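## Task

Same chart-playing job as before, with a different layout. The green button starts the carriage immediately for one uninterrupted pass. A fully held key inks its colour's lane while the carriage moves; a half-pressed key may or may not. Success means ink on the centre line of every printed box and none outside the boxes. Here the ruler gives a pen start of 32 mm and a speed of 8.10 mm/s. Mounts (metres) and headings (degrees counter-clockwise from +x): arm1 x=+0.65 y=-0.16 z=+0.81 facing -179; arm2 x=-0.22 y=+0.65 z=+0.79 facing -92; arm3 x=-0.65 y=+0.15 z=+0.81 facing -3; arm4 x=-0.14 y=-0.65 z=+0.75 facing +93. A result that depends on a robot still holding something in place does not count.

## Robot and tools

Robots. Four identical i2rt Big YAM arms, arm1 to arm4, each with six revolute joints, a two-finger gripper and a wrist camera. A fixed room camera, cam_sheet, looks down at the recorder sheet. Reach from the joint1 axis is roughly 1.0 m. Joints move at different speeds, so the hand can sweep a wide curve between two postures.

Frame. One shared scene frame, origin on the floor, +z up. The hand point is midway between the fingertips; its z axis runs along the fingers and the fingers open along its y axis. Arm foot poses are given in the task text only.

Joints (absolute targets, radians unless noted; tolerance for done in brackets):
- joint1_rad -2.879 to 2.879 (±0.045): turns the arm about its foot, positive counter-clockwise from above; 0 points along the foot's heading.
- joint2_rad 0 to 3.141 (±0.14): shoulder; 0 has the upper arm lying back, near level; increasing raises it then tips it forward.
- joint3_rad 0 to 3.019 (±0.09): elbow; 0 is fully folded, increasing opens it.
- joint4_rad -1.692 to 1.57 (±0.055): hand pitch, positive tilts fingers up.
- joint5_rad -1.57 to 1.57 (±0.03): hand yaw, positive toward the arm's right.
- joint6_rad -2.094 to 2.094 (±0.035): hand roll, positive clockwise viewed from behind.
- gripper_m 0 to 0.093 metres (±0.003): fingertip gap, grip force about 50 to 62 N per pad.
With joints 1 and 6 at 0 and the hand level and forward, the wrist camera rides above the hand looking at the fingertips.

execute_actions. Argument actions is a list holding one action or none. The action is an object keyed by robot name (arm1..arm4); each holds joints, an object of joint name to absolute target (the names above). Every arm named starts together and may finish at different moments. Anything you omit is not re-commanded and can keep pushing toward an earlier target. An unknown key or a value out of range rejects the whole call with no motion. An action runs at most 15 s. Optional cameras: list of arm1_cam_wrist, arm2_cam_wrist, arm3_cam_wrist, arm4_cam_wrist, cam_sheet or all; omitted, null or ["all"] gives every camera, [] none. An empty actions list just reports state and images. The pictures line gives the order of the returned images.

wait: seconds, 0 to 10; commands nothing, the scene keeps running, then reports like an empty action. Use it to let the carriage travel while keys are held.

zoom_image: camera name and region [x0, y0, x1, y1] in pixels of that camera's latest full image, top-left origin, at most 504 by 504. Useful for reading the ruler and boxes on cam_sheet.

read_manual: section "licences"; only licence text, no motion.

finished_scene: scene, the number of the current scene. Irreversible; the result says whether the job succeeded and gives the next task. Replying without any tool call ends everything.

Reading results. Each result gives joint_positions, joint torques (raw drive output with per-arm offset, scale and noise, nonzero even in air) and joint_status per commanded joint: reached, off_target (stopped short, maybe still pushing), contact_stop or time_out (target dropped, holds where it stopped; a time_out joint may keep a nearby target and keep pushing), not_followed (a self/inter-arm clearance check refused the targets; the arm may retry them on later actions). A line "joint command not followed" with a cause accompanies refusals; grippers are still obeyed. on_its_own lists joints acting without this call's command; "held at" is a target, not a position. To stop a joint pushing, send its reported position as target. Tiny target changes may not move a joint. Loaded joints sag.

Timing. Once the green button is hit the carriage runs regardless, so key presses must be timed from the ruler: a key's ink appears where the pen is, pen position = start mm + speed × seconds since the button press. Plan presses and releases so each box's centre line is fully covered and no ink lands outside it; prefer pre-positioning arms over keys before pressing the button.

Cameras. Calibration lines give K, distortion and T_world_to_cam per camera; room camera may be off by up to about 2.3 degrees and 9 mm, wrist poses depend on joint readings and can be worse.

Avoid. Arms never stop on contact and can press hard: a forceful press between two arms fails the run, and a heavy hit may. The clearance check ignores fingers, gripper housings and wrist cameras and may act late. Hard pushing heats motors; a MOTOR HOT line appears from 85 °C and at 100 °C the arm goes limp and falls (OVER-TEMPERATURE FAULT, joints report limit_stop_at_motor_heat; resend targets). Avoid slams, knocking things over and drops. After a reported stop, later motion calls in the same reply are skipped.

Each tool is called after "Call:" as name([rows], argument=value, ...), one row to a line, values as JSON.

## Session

Call:
execute_actions(actions=[])

Scene clock: 0.00 s.
Joint torques (N m, as the arm reports them, + toward a larger angle): no reading
Motor temperatures (°C, as the motors report them): arm1=[26 25 28 25 26 26] | arm2=[27 28 27 28 28 26] | arm3=[24 28 28 24 27 25] | arm4=[28 28 30 27 28 28]
arm1.joint_positions: joint1_rad=-0.316 joint2_rad=+0.346 joint3_rad=+1.552 joint4_rad=-1.613 joint5_rad=-0.206 joint6_rad=+0.023 gripper_m=+0.095
arm1.joint_status: not commanded
arm1.hand: x=+0.5983 y=-0.1833 z=+1.3920 quat_wxyz=(-0.010, -0.829, +0.074, +0.555) (m; scene frame)
arm2.joint_positions: joint1_rad=+0.270 joint2_rad=+0.443 joint3_rad=+1.622 joint4_rad=-1.598 joint5_rad=-0.137 joint6_rad=-0.350 gripper_m=+0.094
arm2.joint_status: not commanded
arm2.hand: x=-0.1807 y=+0.5827 z=+1.4009 quat_wxyz=(-0.404, -0.364, -0.754, +0.369) (m; scene frame)
arm3.joint_positions: joint1_rad=-0.502 joint2_rad=+0.270 joint3_rad=+1.596 joint4_rad=-1.388 joint5_rad=-0.042 joint6_rad=-0.624 gripper_m=+0.095
arm3.joint_status: not commanded
arm3.hand: x=-0.6309 y=+0.1483 z=+1.4583 quat_wxyz=(-0.576, +0.045, -0.730, +0.365) (m; scene frame)
arm4.joint_positions: joint1_rad=+0.805 joint2_rad=+0.625 joint3_rad=+1.444 joint4_rad=-1.534 joint5_rad=-0.016 joint6_rad=+0.492 gripper_m=+0.095
arm4.joint_status: not commanded
arm4.hand: x=-0.2872 y=-0.5205 z=+1.2782 quat_wxyz=(-0.038, +0.748, -0.516, -0.415) (m; scene frame)
pictures: arm1_cam_wrist, arm2_cam_wrist, arm3_cam_wrist, arm4_cam_wrist, cam_sheet
camera_calibration (this result's frames):
arm1_cam_wrist: T_world_to_cam=[[0.113518, 0.989028, -0.0945333, 0.241979], [0.837576, -0.146442, -0.526327, 0.212217], [-0.534396, -0.0194313, -0.845011, 1.61461], [0, 0, 0, 1]] pos_world=[0.657623, -0.176873, 1.49893]
arm2_cam_wrist: T_world_to_cam=[[-0.854703, -0.451685, 0.255861, -0.249215], [-0.517643, 0.704436, -0.485609, 0.185373], [0.0391047, -0.547496, -0.835894, 1.61879], [0, 0, 0, 1]] pos_world=[-0.18035, 0.643131, 1.50692]
arm3_cam_wrist: T_world_to_cam=[[-0.364609, -0.733956, 0.573035, -0.961264], [-0.776964, -0.0993793, -0.621652, 0.433044], [0.513213, -0.671887, -0.534022, 1.32489], [0, 0, 0, 1]] pos_world=[-0.693978, 0.227688, 1.52756]
arm4_cam_wrist: T_world_to_cam=[[0.803221, 0.472608, -0.362598, 0.939862], [0.454661, -0.879685, -0.139417, -0.146135], [-0.384862, -0.0528761, -0.921458, 1.16119], [0, 0, 0, 1]] pos_world=[-0.241578, -0.511339, 1.39041]
Images, in order (width x height): arm1_cam_wrist 896x504, arm2_cam_wrist 896x504, arm3_cam_wrist 896x504, arm4_cam_wrist 896x504, cam_sheet 896x504.

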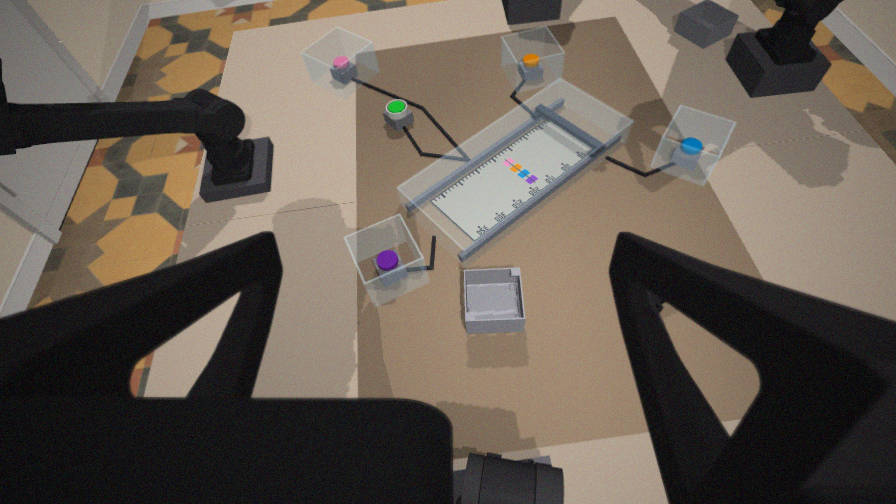

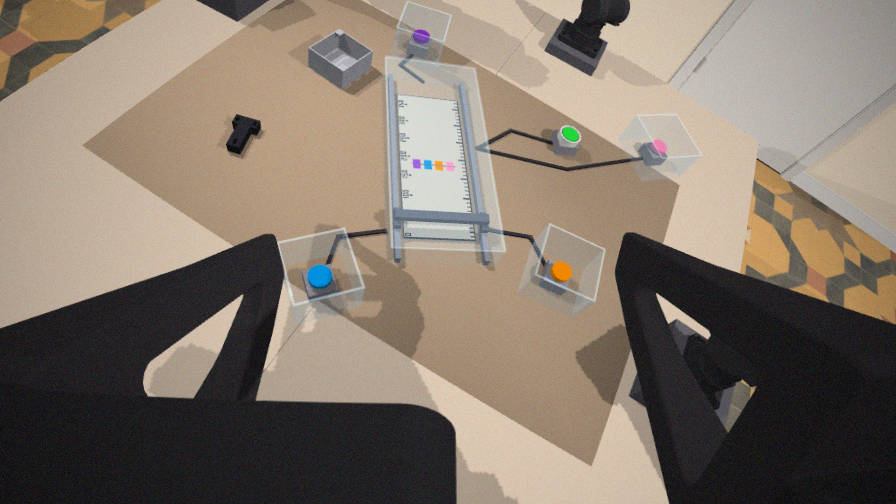

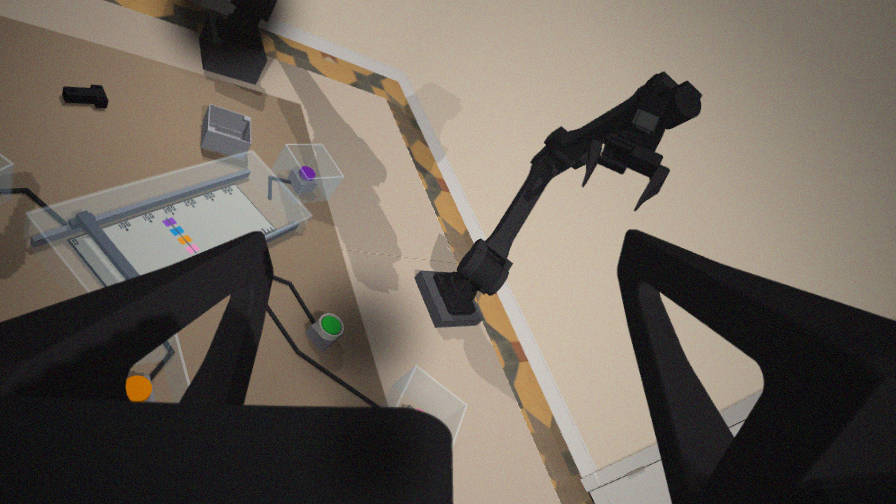

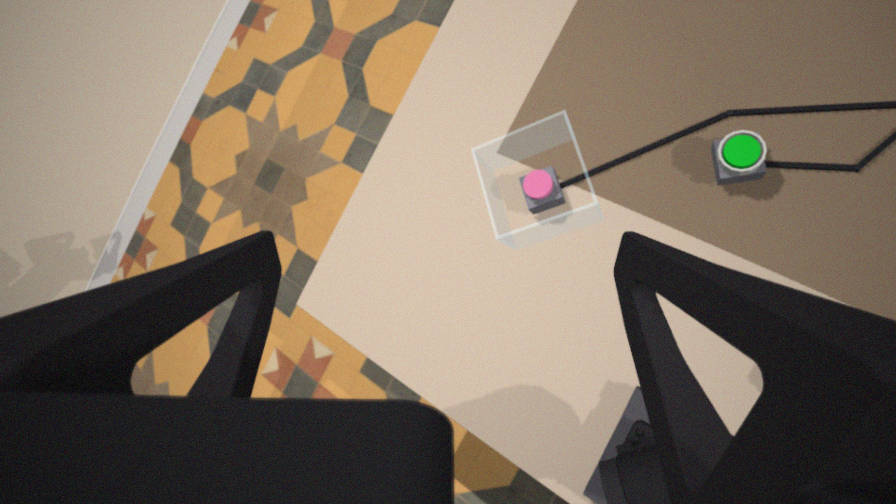

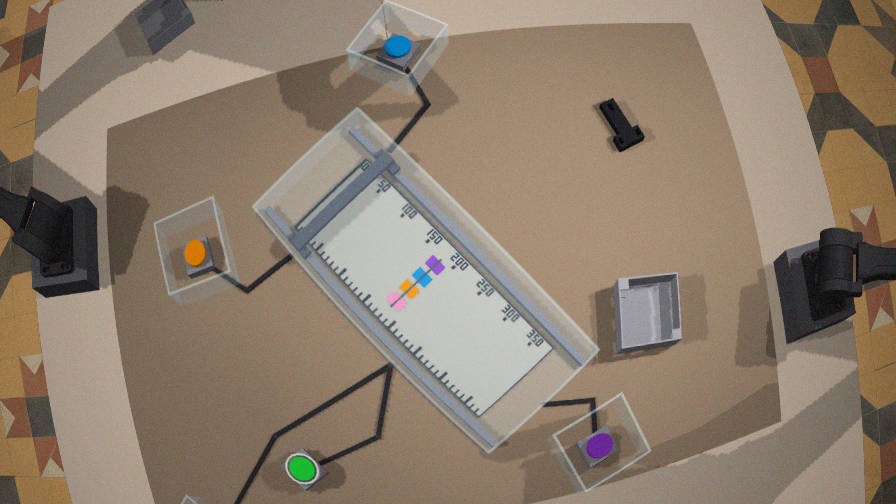

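Call:
execute_actions([
  {"arm1":{"joints":{"joint1_rad":0.301,"joint2_rad":1.696,"joint3_rad":1.262,"joint4_rad":-1.137,"joint5_rad":0,"joint6_rad":0,"gripper_m":0}},"arm2":{"joints":{"joint1_rad":0.684,"joint2_rad":1.46,"joint3_rad":1.035,"joint4_rad":-1.146,"joint5_rad":0,"joint6_rad":0,"gripper_m":0}},"arm3":{"joints":{"joint1_rad":-0.171,"joint2_rad":1.289,"joint3_rad":0.81,"joint4_rad":-1.092,"joint5_rad":0,"joint6_rad":0,"gripper_m":0}},"arm4":{"joints":{"joint1_rad":0.83,"joint2_rad":1.383,"joint3_rad":1.068,"joint4_rad":-1.256,"joint5_rad":0,"joint6_rad":0,"gripper_m":0}}},
])

Call:
zoom_image(camera="cam_sheet", region=[320, 200, 520, 370])

Scene clock: 23.53 s.
Joint torques (N m, as the arm reports them, + toward a larger angle): arm1=[ -0.6  -12.57   8.32   0.99   0.07  -0.07] | arm2=[  0.37 -10.43   8.77   1.37  -0.03   0.1 ] | arm3=[ 0.84 -5.04  9.49  0.4   0.08  0.1 ] | arm4=[ 1.66 -8.67  9.    0.73  0.25 -0.17]
Motor temperatures (°C, as the motors report them): arm1=[26 25 30 26 26 26] | arm2=[27 29 28 28 28 26] | arm3=[24 29 30 25 27 25] | arm4=[28 28 33 27 28 28]
arm1.joint_positions: joint1_rad=+0.305 joint2_rad=+1.697 joint3_rad=+1.265 joint4_rad=-1.145 joint5_rad=-0.001 joint6_rad=+0.007 gripper_m=+0.001
arm1.joint_status: all done
arm1.hand: x=+0.1958 y=-0.3177 z=+0.9009 quat_wxyz=(+0.002, -0.987, -0.160, -0.002) (m; scene frame)
arm2.joint_positions: joint1_rad=+0.683 joint2_rad=+1.453 joint3_rad=+1.009 joint4_rad=-1.160 joint5_rad=-0.002 joint6_rad=-0.011 gripper_m=+0.000
arm2.joint_status: all done
arm2.hand: x=+0.0085 y=+0.3470 z=+0.8988 quat_wxyz=(+0.013, -0.442, -0.897, -0.007) (m; scene frame)
arm3.joint_positions: joint1_rad=-0.177 joint2_rad=+1.274 joint3_rad=+0.806 joint4_rad=-1.089 joint5_rad=-0.001 joint6_rad=-0.014 gripper_m=+0.001
arm3.joint_status: all done
arm3.hand: x=-0.3385 y=+0.0784 z=+0.8974 quat_wxyz=(-0.002, -0.103, -0.995, +0.001) (m; scene frame)
arm4.joint_positions: joint1_rad=+0.822 joint2_rad=+1.376 joint3_rad=+1.046 joint4_rad=-1.260 joint5_rad=-0.004 joint6_rad=+0.009 gripper_m=+0.001
arm4.joint_status: all done
arm4.hand: x=-0.4202 y=-0.4113 z=+0.8995 quat_wxyz=(+0.006, +0.937, -0.349, +0.006) (m; scene frame)
pictures: arm1_cam_wrist, arm2_cam_wrist, arm3_cam_wrist, arm4_cam_wrist, cam_sheet
camera_calibration (this result's frames):
arm1_cam_wrist: T_world_to_cam=[[-0.319408, 0.947584, 0.00796459, 0.353405], [0.772287, 0.255431, 0.58166, -0.586496], [0.549137, 0.191938, -0.813393, 0.80852], [0, 0, 0, 1]] pos_world=[0.121835, -0.340258, 0.995971]
arm2_cam_wrist: T_world_to_cam=[[-0.798814, -0.601508, 0.00912887, 0.207782], [-0.474522, 0.639356, 0.605023, -0.752612], [-0.369763, 0.478969, -0.796155, 0.67426], [0, 0, 0, 1]] pos_world=[0.0581648, 0.283219, 0.990267]
arm3_cam_wrist: T_world_to_cam=[[-0.220009, -0.975473, 0.00696428, -0.00866872], [-0.791184, 0.182612, 0.583679, -0.804059], [-0.570634, 0.122905, -0.811955, 0.648529], [0, 0, 0, 1]] pos_world=[-0.267993, 0.0586672, 0.995949]
arm4_cam_wrist: T_world_to_cam=[[0.645189, 0.763986, -0.00747444, 0.59186], [0.606695, -0.506361, 0.612797, -0.501572], [0.464384, -0.399905, -0.790205, 0.862881], [0, 0, 0, 1]] pos_world=[-0.478269, -0.361079, 0.993639]
Images, in order (width x height): arm1_cam_wrist 896x504, arm2_cam_wrist 896x504, arm3_cam_wrist 896x504, arm4_cam_wrist 896x504, cam_sheet 896x504.

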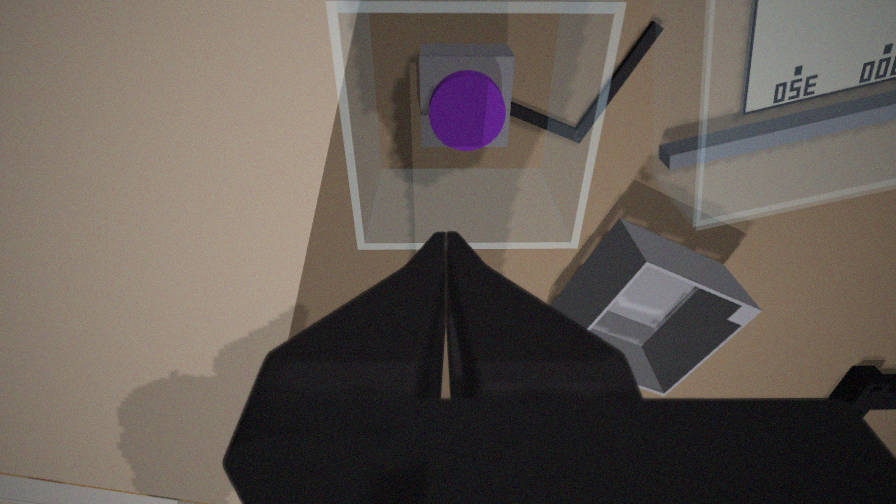

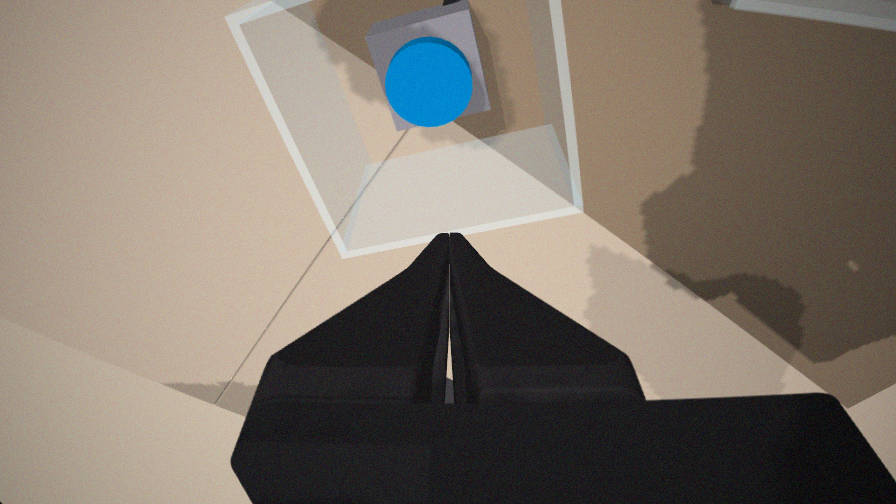

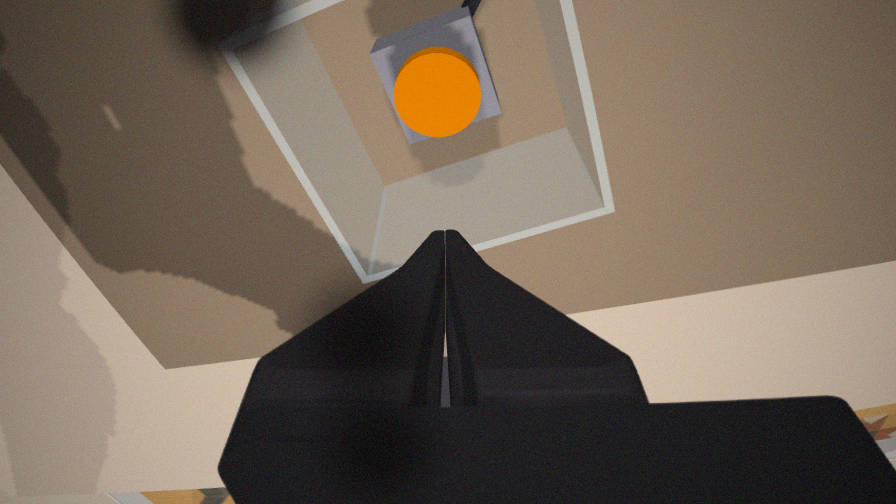

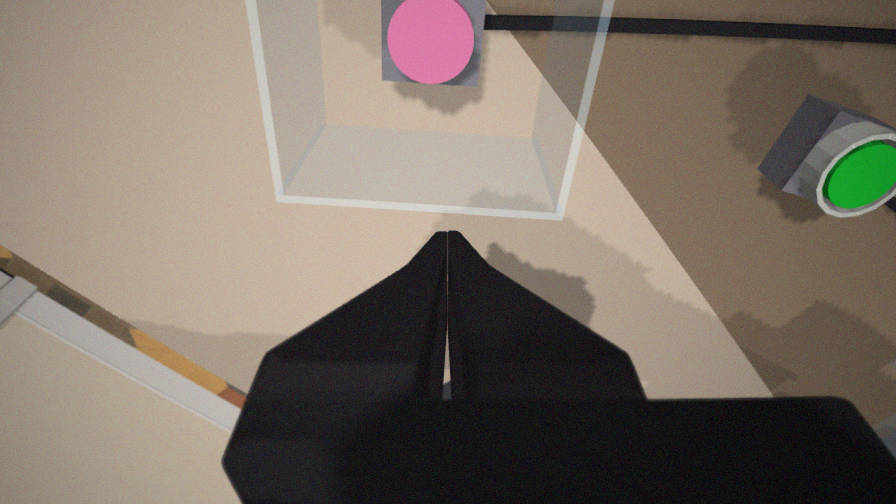

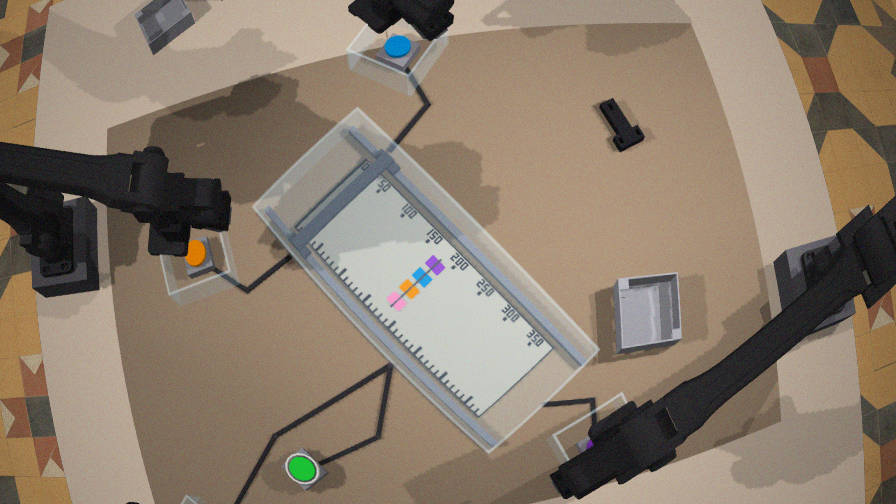

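Region (320, 200, 520, 370) of cam_sheet's 896x504 image, scaled by 2.520, with more detail than that image has; it fills the top 428 rows of this view, and the rest is white.

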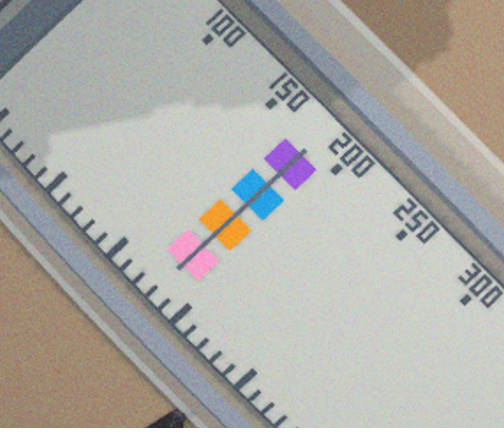

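Call:
execute_actions([
  {"arm1":{"joints":{"joint1_rad":0.278,"joint2_rad":1.816,"joint3_rad":1.156,"joint4_rad":-0.911}},"arm2":{"joints":{"joint1_rad":0.71,"joint2_rad":1.614,"joint3_rad":0.939,"joint4_rad":-0.896}},"arm3":{"joints":{"joint1_rad":-0.158,"joint2_rad":1.467,"joint3_rad":0.693,"joint4_rad":-0.797}},"arm4":{"joints":{"joint1_rad":0.85,"joint2_rad":1.54,"joint3_rad":0.977,"joint4_rad":-1.008}}},
], cameras=[])

Call:
execute_actions([
  {"arm1":{"joints":{"joint2_rad":1.98}},"arm2":{"joints":{"joint2_rad":1.78}},"arm3":{"joints":{"joint2_rad":1.65}},"arm4":{"joints":{"joint2_rad":1.72}}},
], cameras=["arm1_cam_wrist","arm2_cam_wrist","arm3_cam_wrist","arm4_cam_wrist"])

Scene clock: 35.87 s.
Joint torques (N m, as the arm reports them, + toward a larger angle): arm1=[ -0.62 -14.5    7.55   1.08   0.07  -0.07] | arm2=[  0.7  -13.81   6.53   1.47  -0.03   0.1 ] | arm3=[ 1.61 -7.49  7.9   0.99  0.01  0.11] | arm4=[  1.27 -11.81   7.13   0.93   0.24  -0.16]
Motor temperatures (°C, as the motors report them): arm1=[26 26 31 26 26 26] | arm2=[27 29 30 28 28 26] | arm3=[24 29 32 24 27 25] | arm4=[28 28 34 27 28 28]
arm1.joint_positions: joint1_rad=+0.282 joint2_rad=+1.830 joint3_rad=+1.154 joint4_rad=-0.923 joint5_rad=-0.001 joint6_rad=+0.007 gripper_m=+0.001
arm1.joint_status: all done
arm1.hand: x=+0.1985 y=-0.3048 z=+0.8034 quat_wxyz=(+0.004, -0.989, -0.149, -0.013) (m; scene frame)
arm2.joint_positions: joint1_rad=+0.705 joint2_rad=+1.631 joint3_rad=+0.928 joint4_rad=-0.913 joint5_rad=-0.002 joint6_rad=-0.011 gripper_m=+0.000
arm2.joint_status: all done
arm2.hand: x=+0.0222 y=+0.3431 z=+0.8058 quat_wxyz=(+0.019, -0.432, -0.902, -0.010) (m; scene frame)
arm3.joint_positions: joint1_rad=-0.166 joint2_rad=+1.468 joint3_rad=+0.686 joint4_rad=-0.811 joint5_rad=-0.001 joint6_rad=-0.014 gripper_m=+0.001
arm3.joint_status: all done
arm3.hand: x=-0.3425 y=+0.0827 z=+0.8024 quat_wxyz=(+0.016, -0.097, -0.995, -0.001) (m; scene frame)
arm4.joint_positions: joint1_rad=+0.845 joint2_rad=+1.552 joint3_rad=+0.968 joint4_rad=-1.016 joint5_rad=-0.003 joint6_rad=+0.009 gripper_m=+0.001
arm4.joint_status: all done
arm4.hand: x=-0.4435 y=-0.4040 z=+0.8081 quat_wxyz=(+0.008, +0.941, -0.338, +0.011) (m; scene frame)
pictures: none
No camera images: the call's "cameras" was empty. Leave "cameras" out to get every camera's image.

Scene clock: 36.73 s.
Joint torques (N m, as the arm reports them, + toward a larger angle): arm1=[-0.64 -9.69  5.97  0.71  0.07 -0.07] | arm2=[ 0.74 -7.71  4.72  1.43 -0.04  0.1 ] | arm3=[ 0.81 -3.07  5.6   1.09  0.02  0.12] | arm4=[ 1.34 -8.23  5.29  0.68  0.23 -0.17]
Motor temperatures (°C, as the motors report them): arm1=[26 26 31 26 26 26] | arm2=[27 29 30 28 28 26] | arm3=[24 29 31 24 27 25] | arm4=[28 28 34 27 28 28]
arm1.joint_positions: joint1_rad=+0.282 joint2_rad=+1.923 joint3_rad=+1.167 joint4_rad=-0.918 joint5_rad=-0.001 joint6_rad=+0.007 gripper_m=+0.001
arm1.joint_status: all done
arm1.hand: x=+0.2046 y=-0.3027 z=+0.7651 quat_wxyz=(+0.009, -0.988, -0.149, -0.049) (m; scene frame)
arm2.joint_positions: joint1_rad=+0.705 joint2_rad=+1.716 joint3_rad=+0.946 joint4_rad=-0.915 joint5_rad=-0.001 joint6_rad=-0.011 gripper_m=+0.000
arm2.joint_status: all done
arm2.hand: x=+0.0206 y=+0.3451 z=+0.7794 quat_wxyz=(+0.050, -0.432, -0.900, -0.025) (m; scene frame)
arm3.joint_positions: joint1_rad=-0.166 joint2_rad=+1.582 joint3_rad=+0.703 joint4_rad=-0.818 joint5_rad=-0.001 joint6_rad=-0.014 gripper_m=+0.001
arm3.joint_status: all done
arm3.hand: x=-0.3527 y=+0.0848 z=+0.7732 quat_wxyz=(+0.068, -0.097, -0.993, -0.007) (m; scene frame)
arm4.joint_positions: joint1_rad=+0.845 joint2_rad=+1.672 joint3_rad=+0.985 joint4_rad=-1.015 joint5_rad=-0.003 joint6_rad=+0.009 gripper_m=+0.001
arm4.joint_status: all done
arm4.hand: x=-0.4411 y=-0.4061 z=+0.7682 quat_wxyz=(+0.025, +0.939, -0.337, +0.059) (m; scene frame)
pictures: arm1_cam_wrist, arm2_cam_wrist, arm3_cam_wrist, arm4_cam_wrist
camera_calibration (this result's frames):
arm1_cam_wrist: T_world_to_cam=[[-0.297984, 0.954535, 0.00829514, 0.340572], [0.720792, 0.2193, 0.657546, -0.576619], [0.625831, 0.201917, -0.753369, 0.631651], [0, 0, 0, 1]] pos_world=[0.1218, -0.326176, 0.852195]
arm2_cam_wrist: T_world_to_cam=[[-0.785323, -0.619013, 0.00951164, 0.222825], [-0.455852, 0.588585, 0.667658, -0.705037], [-0.418887, 0.519991, -0.744408, 0.531053], [0, 0, 0, 1]] pos_world=[0.0760485, 0.276762, 0.863924]
arm3_cam_wrist: T_world_to_cam=[[-0.208622, -0.977971, 0.00701308, -0.000476335], [-0.70461, 0.155274, 0.692398, -0.795126], [-0.678234, 0.139508, -0.721482, 0.42948], [0, 0, 0, 1]] pos_world=[-0.269065, 0.0630803, 0.860409]
arm4_cam_wrist: T_world_to_cam=[[0.627215, 0.778812, -0.00733658, 0.598382], [0.561226, -0.445411, 0.697592, -0.466259], [0.540025, -0.441658, -0.716457, 0.730687], [0, 0, 0, 1]] pos_world=[-0.508227, -0.35099, 0.853155]
Images, in order (width x height): arm1_cam_wrist 896x504, arm2_cam_wrist 896x504, arm3_cam_wrist 896x504, arm4_cam_wrist 896x504.

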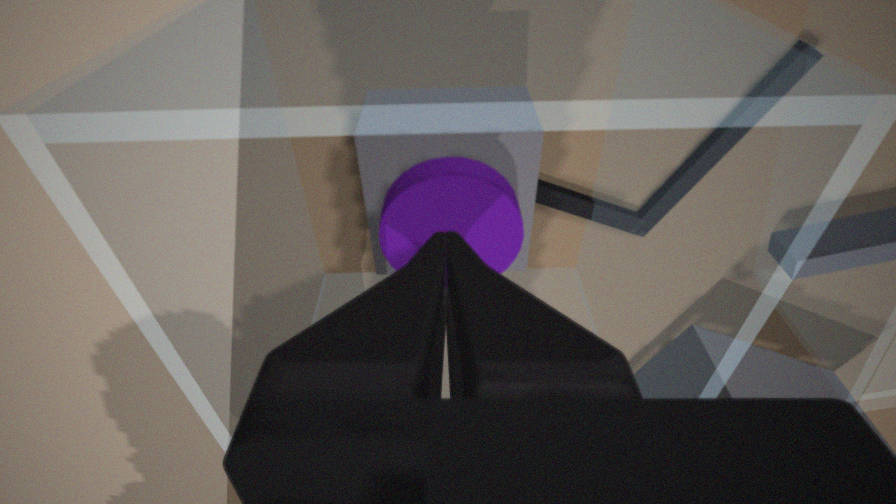

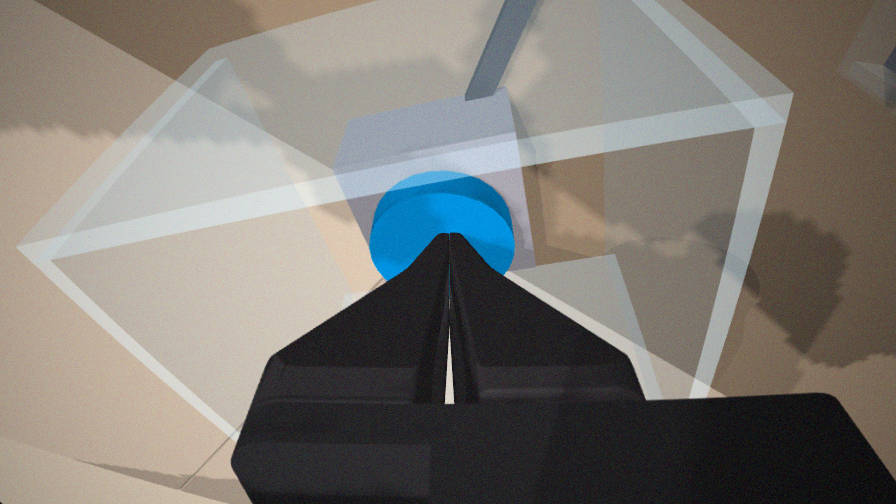

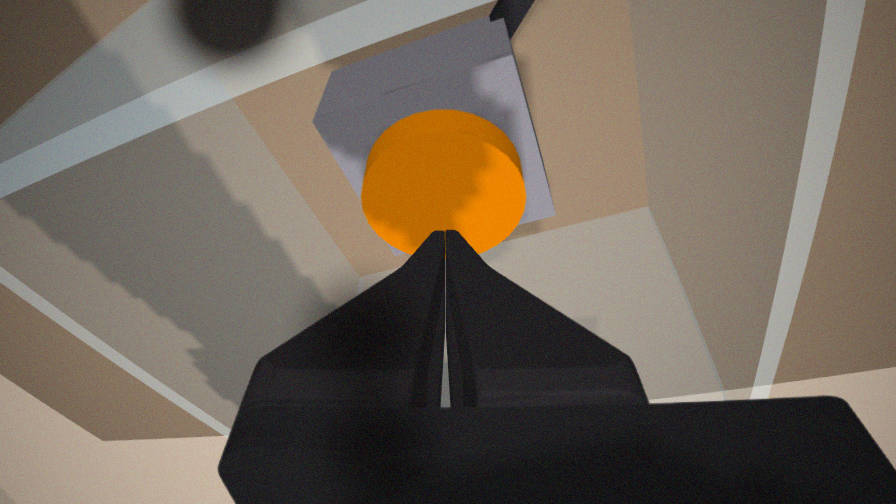

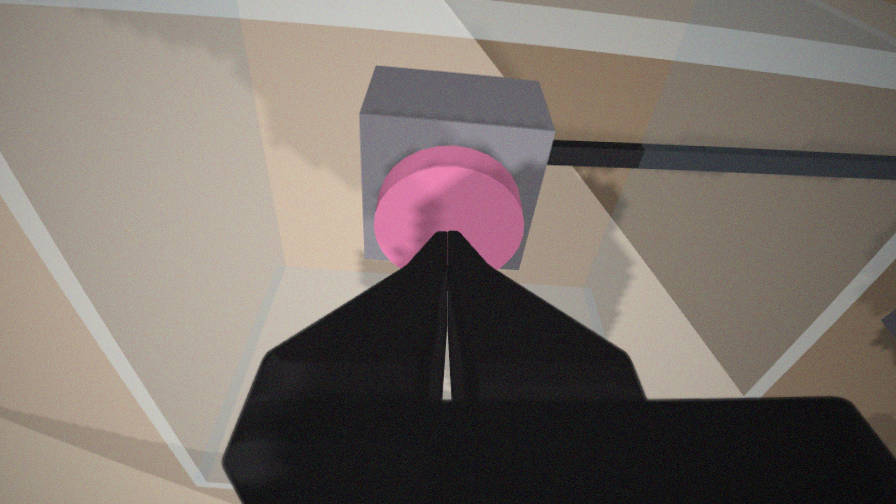

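Call:
execute_actions([
  {"arm1":{"joints":{"joint2_rad":1.816}},"arm2":{"joints":{"joint2_rad":1.614}},"arm3":{"joints":{"joint2_rad":1.46}},"arm4":{"joints":{"joint2_rad":1.33}}},
], cameras=[])

Call:
execute_actions([
  {"arm3":{"joints":{"joint4_rad":-0.745}},"arm4":{"joints":{"joint1_rad":0.21}}},
], cameras=[])

Call:
execute_actions([
  {"arm4":{"joints":{"joint2_rad":1.52}}},
], cameras=["arm3_cam_wrist","arm4_cam_wrist"])

Scene clock: 42.90 s.
Joint torques (N m, as the arm reports them, + toward a larger angle): arm1=[ -0.62 -13.61   7.17   0.87   0.07  -0.07] | arm2=[  0.7  -12.47   5.94   1.47  -0.03   0.1 ] | arm3=[ 1.19 -6.45  7.14  0.97  0.02  0.13] | arm4=[ 1.33 -6.97  8.32  1.22  0.23 -0.18]
Motor temperatures (°C, as the motors report them): arm1=[26 26 31 26 26 26] | arm2=[27 29 29 28 28 26] | arm3=[24 29 31 24 27 25] | arm4=[28 28 34 27 28 28]
arm1.joint_positions: joint1_rad=+0.282 joint2_rad=+1.818 joint3_rad=+1.162 joint4_rad=-0.917 joint5_rad=-0.001 joint6_rad=+0.007 gripper_m=+0.001
arm1.joint_status: all done
arm1.hand: x=+0.1921 y=-0.3069 z=+0.8111 quat_wxyz=(+0.002, -0.989, -0.149, +0.000) (m; scene frame)
arm2.joint_positions: joint1_rad=+0.705 joint2_rad=+1.617 joint3_rad=+0.938 joint4_rad=-0.912 joint5_rad=-0.001 joint6_rad=-0.011 gripper_m=+0.000
arm2.joint_status: all done
arm2.hand: x=+0.0262 y=+0.3380 z=+0.8141 quat_wxyz=(+0.008, -0.432, -0.902, -0.004) (m; scene frame)
arm3.joint_positions: joint1_rad=-0.166 joint2_rad=+1.457 joint3_rad=+0.696 joint4_rad=-0.809 joint5_rad=-0.001 joint6_rad=-0.014 gripper_m=+0.001
arm3.joint_status: all done
arm3.hand: x=-0.3359 y=+0.0813 z=+0.8081 quat_wxyz=(+0.005, -0.098, -0.995, +0.000) (m; scene frame)
arm4.joint_positions: joint1_rad=+0.845 joint2_rad=+1.313 joint3_rad=+0.969 joint4_rad=-1.013 joint5_rad=-0.003 joint6_rad=+0.009 gripper_m=+0.001
arm4.joint_status: all done
arm4.hand: x=-0.4496 y=-0.3986 z=+0.8987 quat_wxyz=(-0.032, +0.936, -0.336, -0.103) (m; scene frame)
pictures: none
No camera images: the call's "cameras" was empty. Leave "cameras" out to get every camera's image.

Scene clock: 44.13 s.
Joint torques (N m, as the arm reports them, + toward a larger angle): arm1=[ -0.6  -13.84   7.16   0.86   0.07  -0.07] | arm2=[  0.71 -12.51   5.95   1.5   -0.04   0.1 ] | arm3=[ 1.13 -8.13  7.34  1.01  0.01  0.11] | arm4=[ 1.16 -7.3   8.33  1.21  0.14 -0.16]
Motor temperatures (°C, as the motors report them): arm1=[26 26 31 26 26 26] | arm2=[27 29 29 28 28 26] | arm3=[24 29 31 24 27 25] | arm4=[28 28 34 27 28 28]
arm1.joint_positions: joint1_rad=+0.282 joint2_rad=+1.818 joint3_rad=+1.162 joint4_rad=-0.917 joint5_rad=-0.001 joint6_rad=+0.007 gripper_m=+0.001
arm1.joint_status: not commanded
arm1.hand: x=+0.1921 y=-0.3069 z=+0.8111 quat_wxyz=(+0.002, -0.989, -0.149, +0.000) (m; scene frame)
arm2.joint_positions: joint1_rad=+0.705 joint2_rad=+1.617 joint3_rad=+0.938 joint4_rad=-0.912 joint5_rad=-0.001 joint6_rad=-0.011 gripper_m=+0.000
arm2.joint_status: not commanded
arm2.hand: x=+0.0262 y=+0.3380 z=+0.8141 quat_wxyz=(+0.008, -0.432, -0.902, -0.004) (m; scene frame)
arm3.joint_positions: joint1_rad=-0.166 joint2_rad=+1.457 joint3_rad=+0.696 joint4_rad=-0.759 joint5_rad=-0.001 joint6_rad=-0.014 gripper_m=+0.001
arm3.joint_status: all done
arm3.hand: x=-0.3238 y=+0.0788 z=+0.8083 quat_wxyz=(-0.020, -0.098, -0.995, +0.003) (m; scene frame)
arm4.joint_positions: joint1_rad=+0.209 joint2_rad=+1.314 joint3_rad=+0.969 joint4_rad=-1.013 joint5_rad=-0.001 joint6_rad=+0.008 gripper_m=+0.001
arm4.joint_status: all done
arm4.hand: x=-0.2376 y=-0.2621 z=+0.8973 quat_wxyz=(-0.062, +0.784, -0.612, -0.086) (m; scene frame)
pictures: none
No camera images: the call's "cameras" was empty. Leave "cameras" out to get every camera's image.

Scene clock: 45.10 s.
Joint torques (N m, as the arm reports them, + toward a larger angle): arm1=[ -0.62 -13.65   7.16   0.86   0.07  -0.07] | arm2=[  0.71 -12.54   5.95   1.5   -0.03   0.1 ] | arm3=[ 1.11 -7.99  7.37  1.01  0.01  0.12] | arm4=[  1.05 -11.39   7.23   0.8    0.14  -0.16]
Motor temperatures (°C, as the motors report them): arm1=[26 26 31 26 26 26] | arm2=[27 29 29 28 28 26] | arm3=[24 29 31 24 27 25] | arm4=[28 28 34 27 28 28]
arm1.joint_positions: joint1_rad=+0.282 joint2_rad=+1.818 joint3_rad=+1.162 joint4_rad=-0.917 joint5_rad=-0.001 joint6_rad=+0.007 gripper_m=+0.001
arm1.joint_status: not commanded
arm1.hand: x=+0.1921 y=-0.3069 z=+0.8111 quat_wxyz=(+0.002, -0.989, -0.149, +0.000) (m; scene frame)
arm2.joint_positions: joint1_rad=+0.705 joint2_rad=+1.617 joint3_rad=+0.938 joint4_rad=-0.912 joint5_rad=-0.001 joint6_rad=-0.011 gripper_m=+0.000
arm2.joint_status: not commanded
arm2.hand: x=+0.0262 y=+0.3380 z=+0.8141 quat_wxyz=(+0.008, -0.432, -0.902, -0.004) (m; scene frame)
arm3.joint_positions: joint1_rad=-0.166 joint2_rad=+1.457 joint3_rad=+0.696 joint4_rad=-0.759 joint5_rad=-0.001 joint6_rad=-0.014 gripper_m=+0.001
arm3.joint_status: not commanded
arm3.hand: x=-0.3238 y=+0.0788 z=+0.8083 quat_wxyz=(-0.020, -0.098, -0.995, +0.003) (m; scene frame)
arm4.joint_positions: joint1_rad=+0.209 joint2_rad=+1.529 joint3_rad=+0.969 joint4_rad=-1.013 joint5_rad=-0.001 joint6_rad=+0.008 gripper_m=+0.001
arm4.joint_status: all done
arm4.hand: x=-0.2366 y=-0.2677 z=+0.8157 quat_wxyz=(+0.003, +0.789, -0.615, -0.001) (m; scene frame)
pictures: arm3_cam_wrist, arm4_cam_wrist
camera_calibration (this result's frames):
arm3_cam_wrist: T_world_to_cam=[[-0.20935, -0.977817, 0.0067927, -0.000671096], [-0.813335, 0.177983, 0.553903, -0.723197], [-0.542824, 0.110435, -0.832554, 0.611115], [0, 0, 0, 1]] pos_world=[-0.256614, 0.0605719, 0.909372]
arm4_cam_wrist: T_world_to_cam=[[0.966778, 0.255551, -0.00584235, 0.301691], [0.207441, -0.771007, 0.602094, -0.645518], [0.149361, -0.583303, -0.798404, 0.651911], [0, 0, 0, 1]] pos_world=[-0.255132, -0.194534, 0.910913]
Images, in order (width x height): arm3_cam_wrist 896x504, arm4_cam_wrist 896x504.

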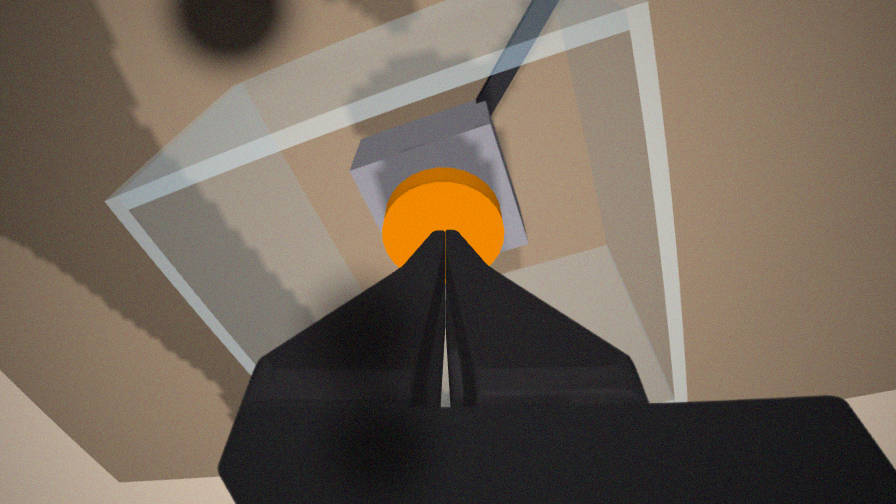

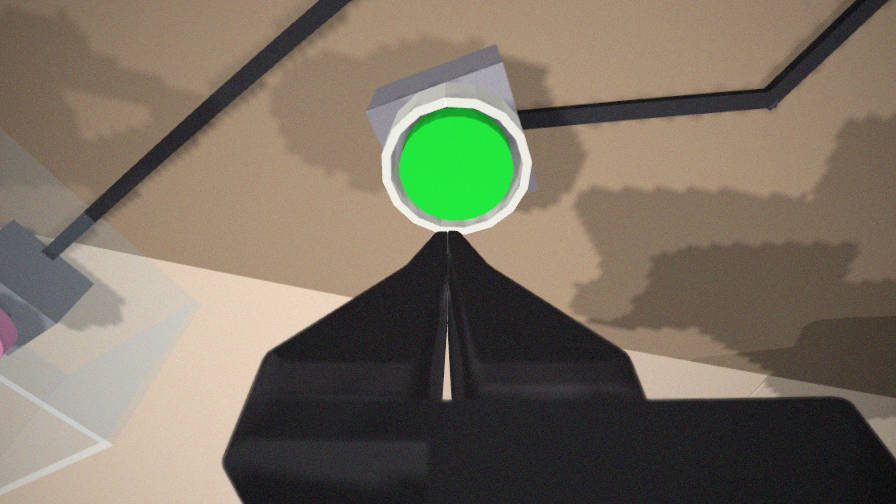

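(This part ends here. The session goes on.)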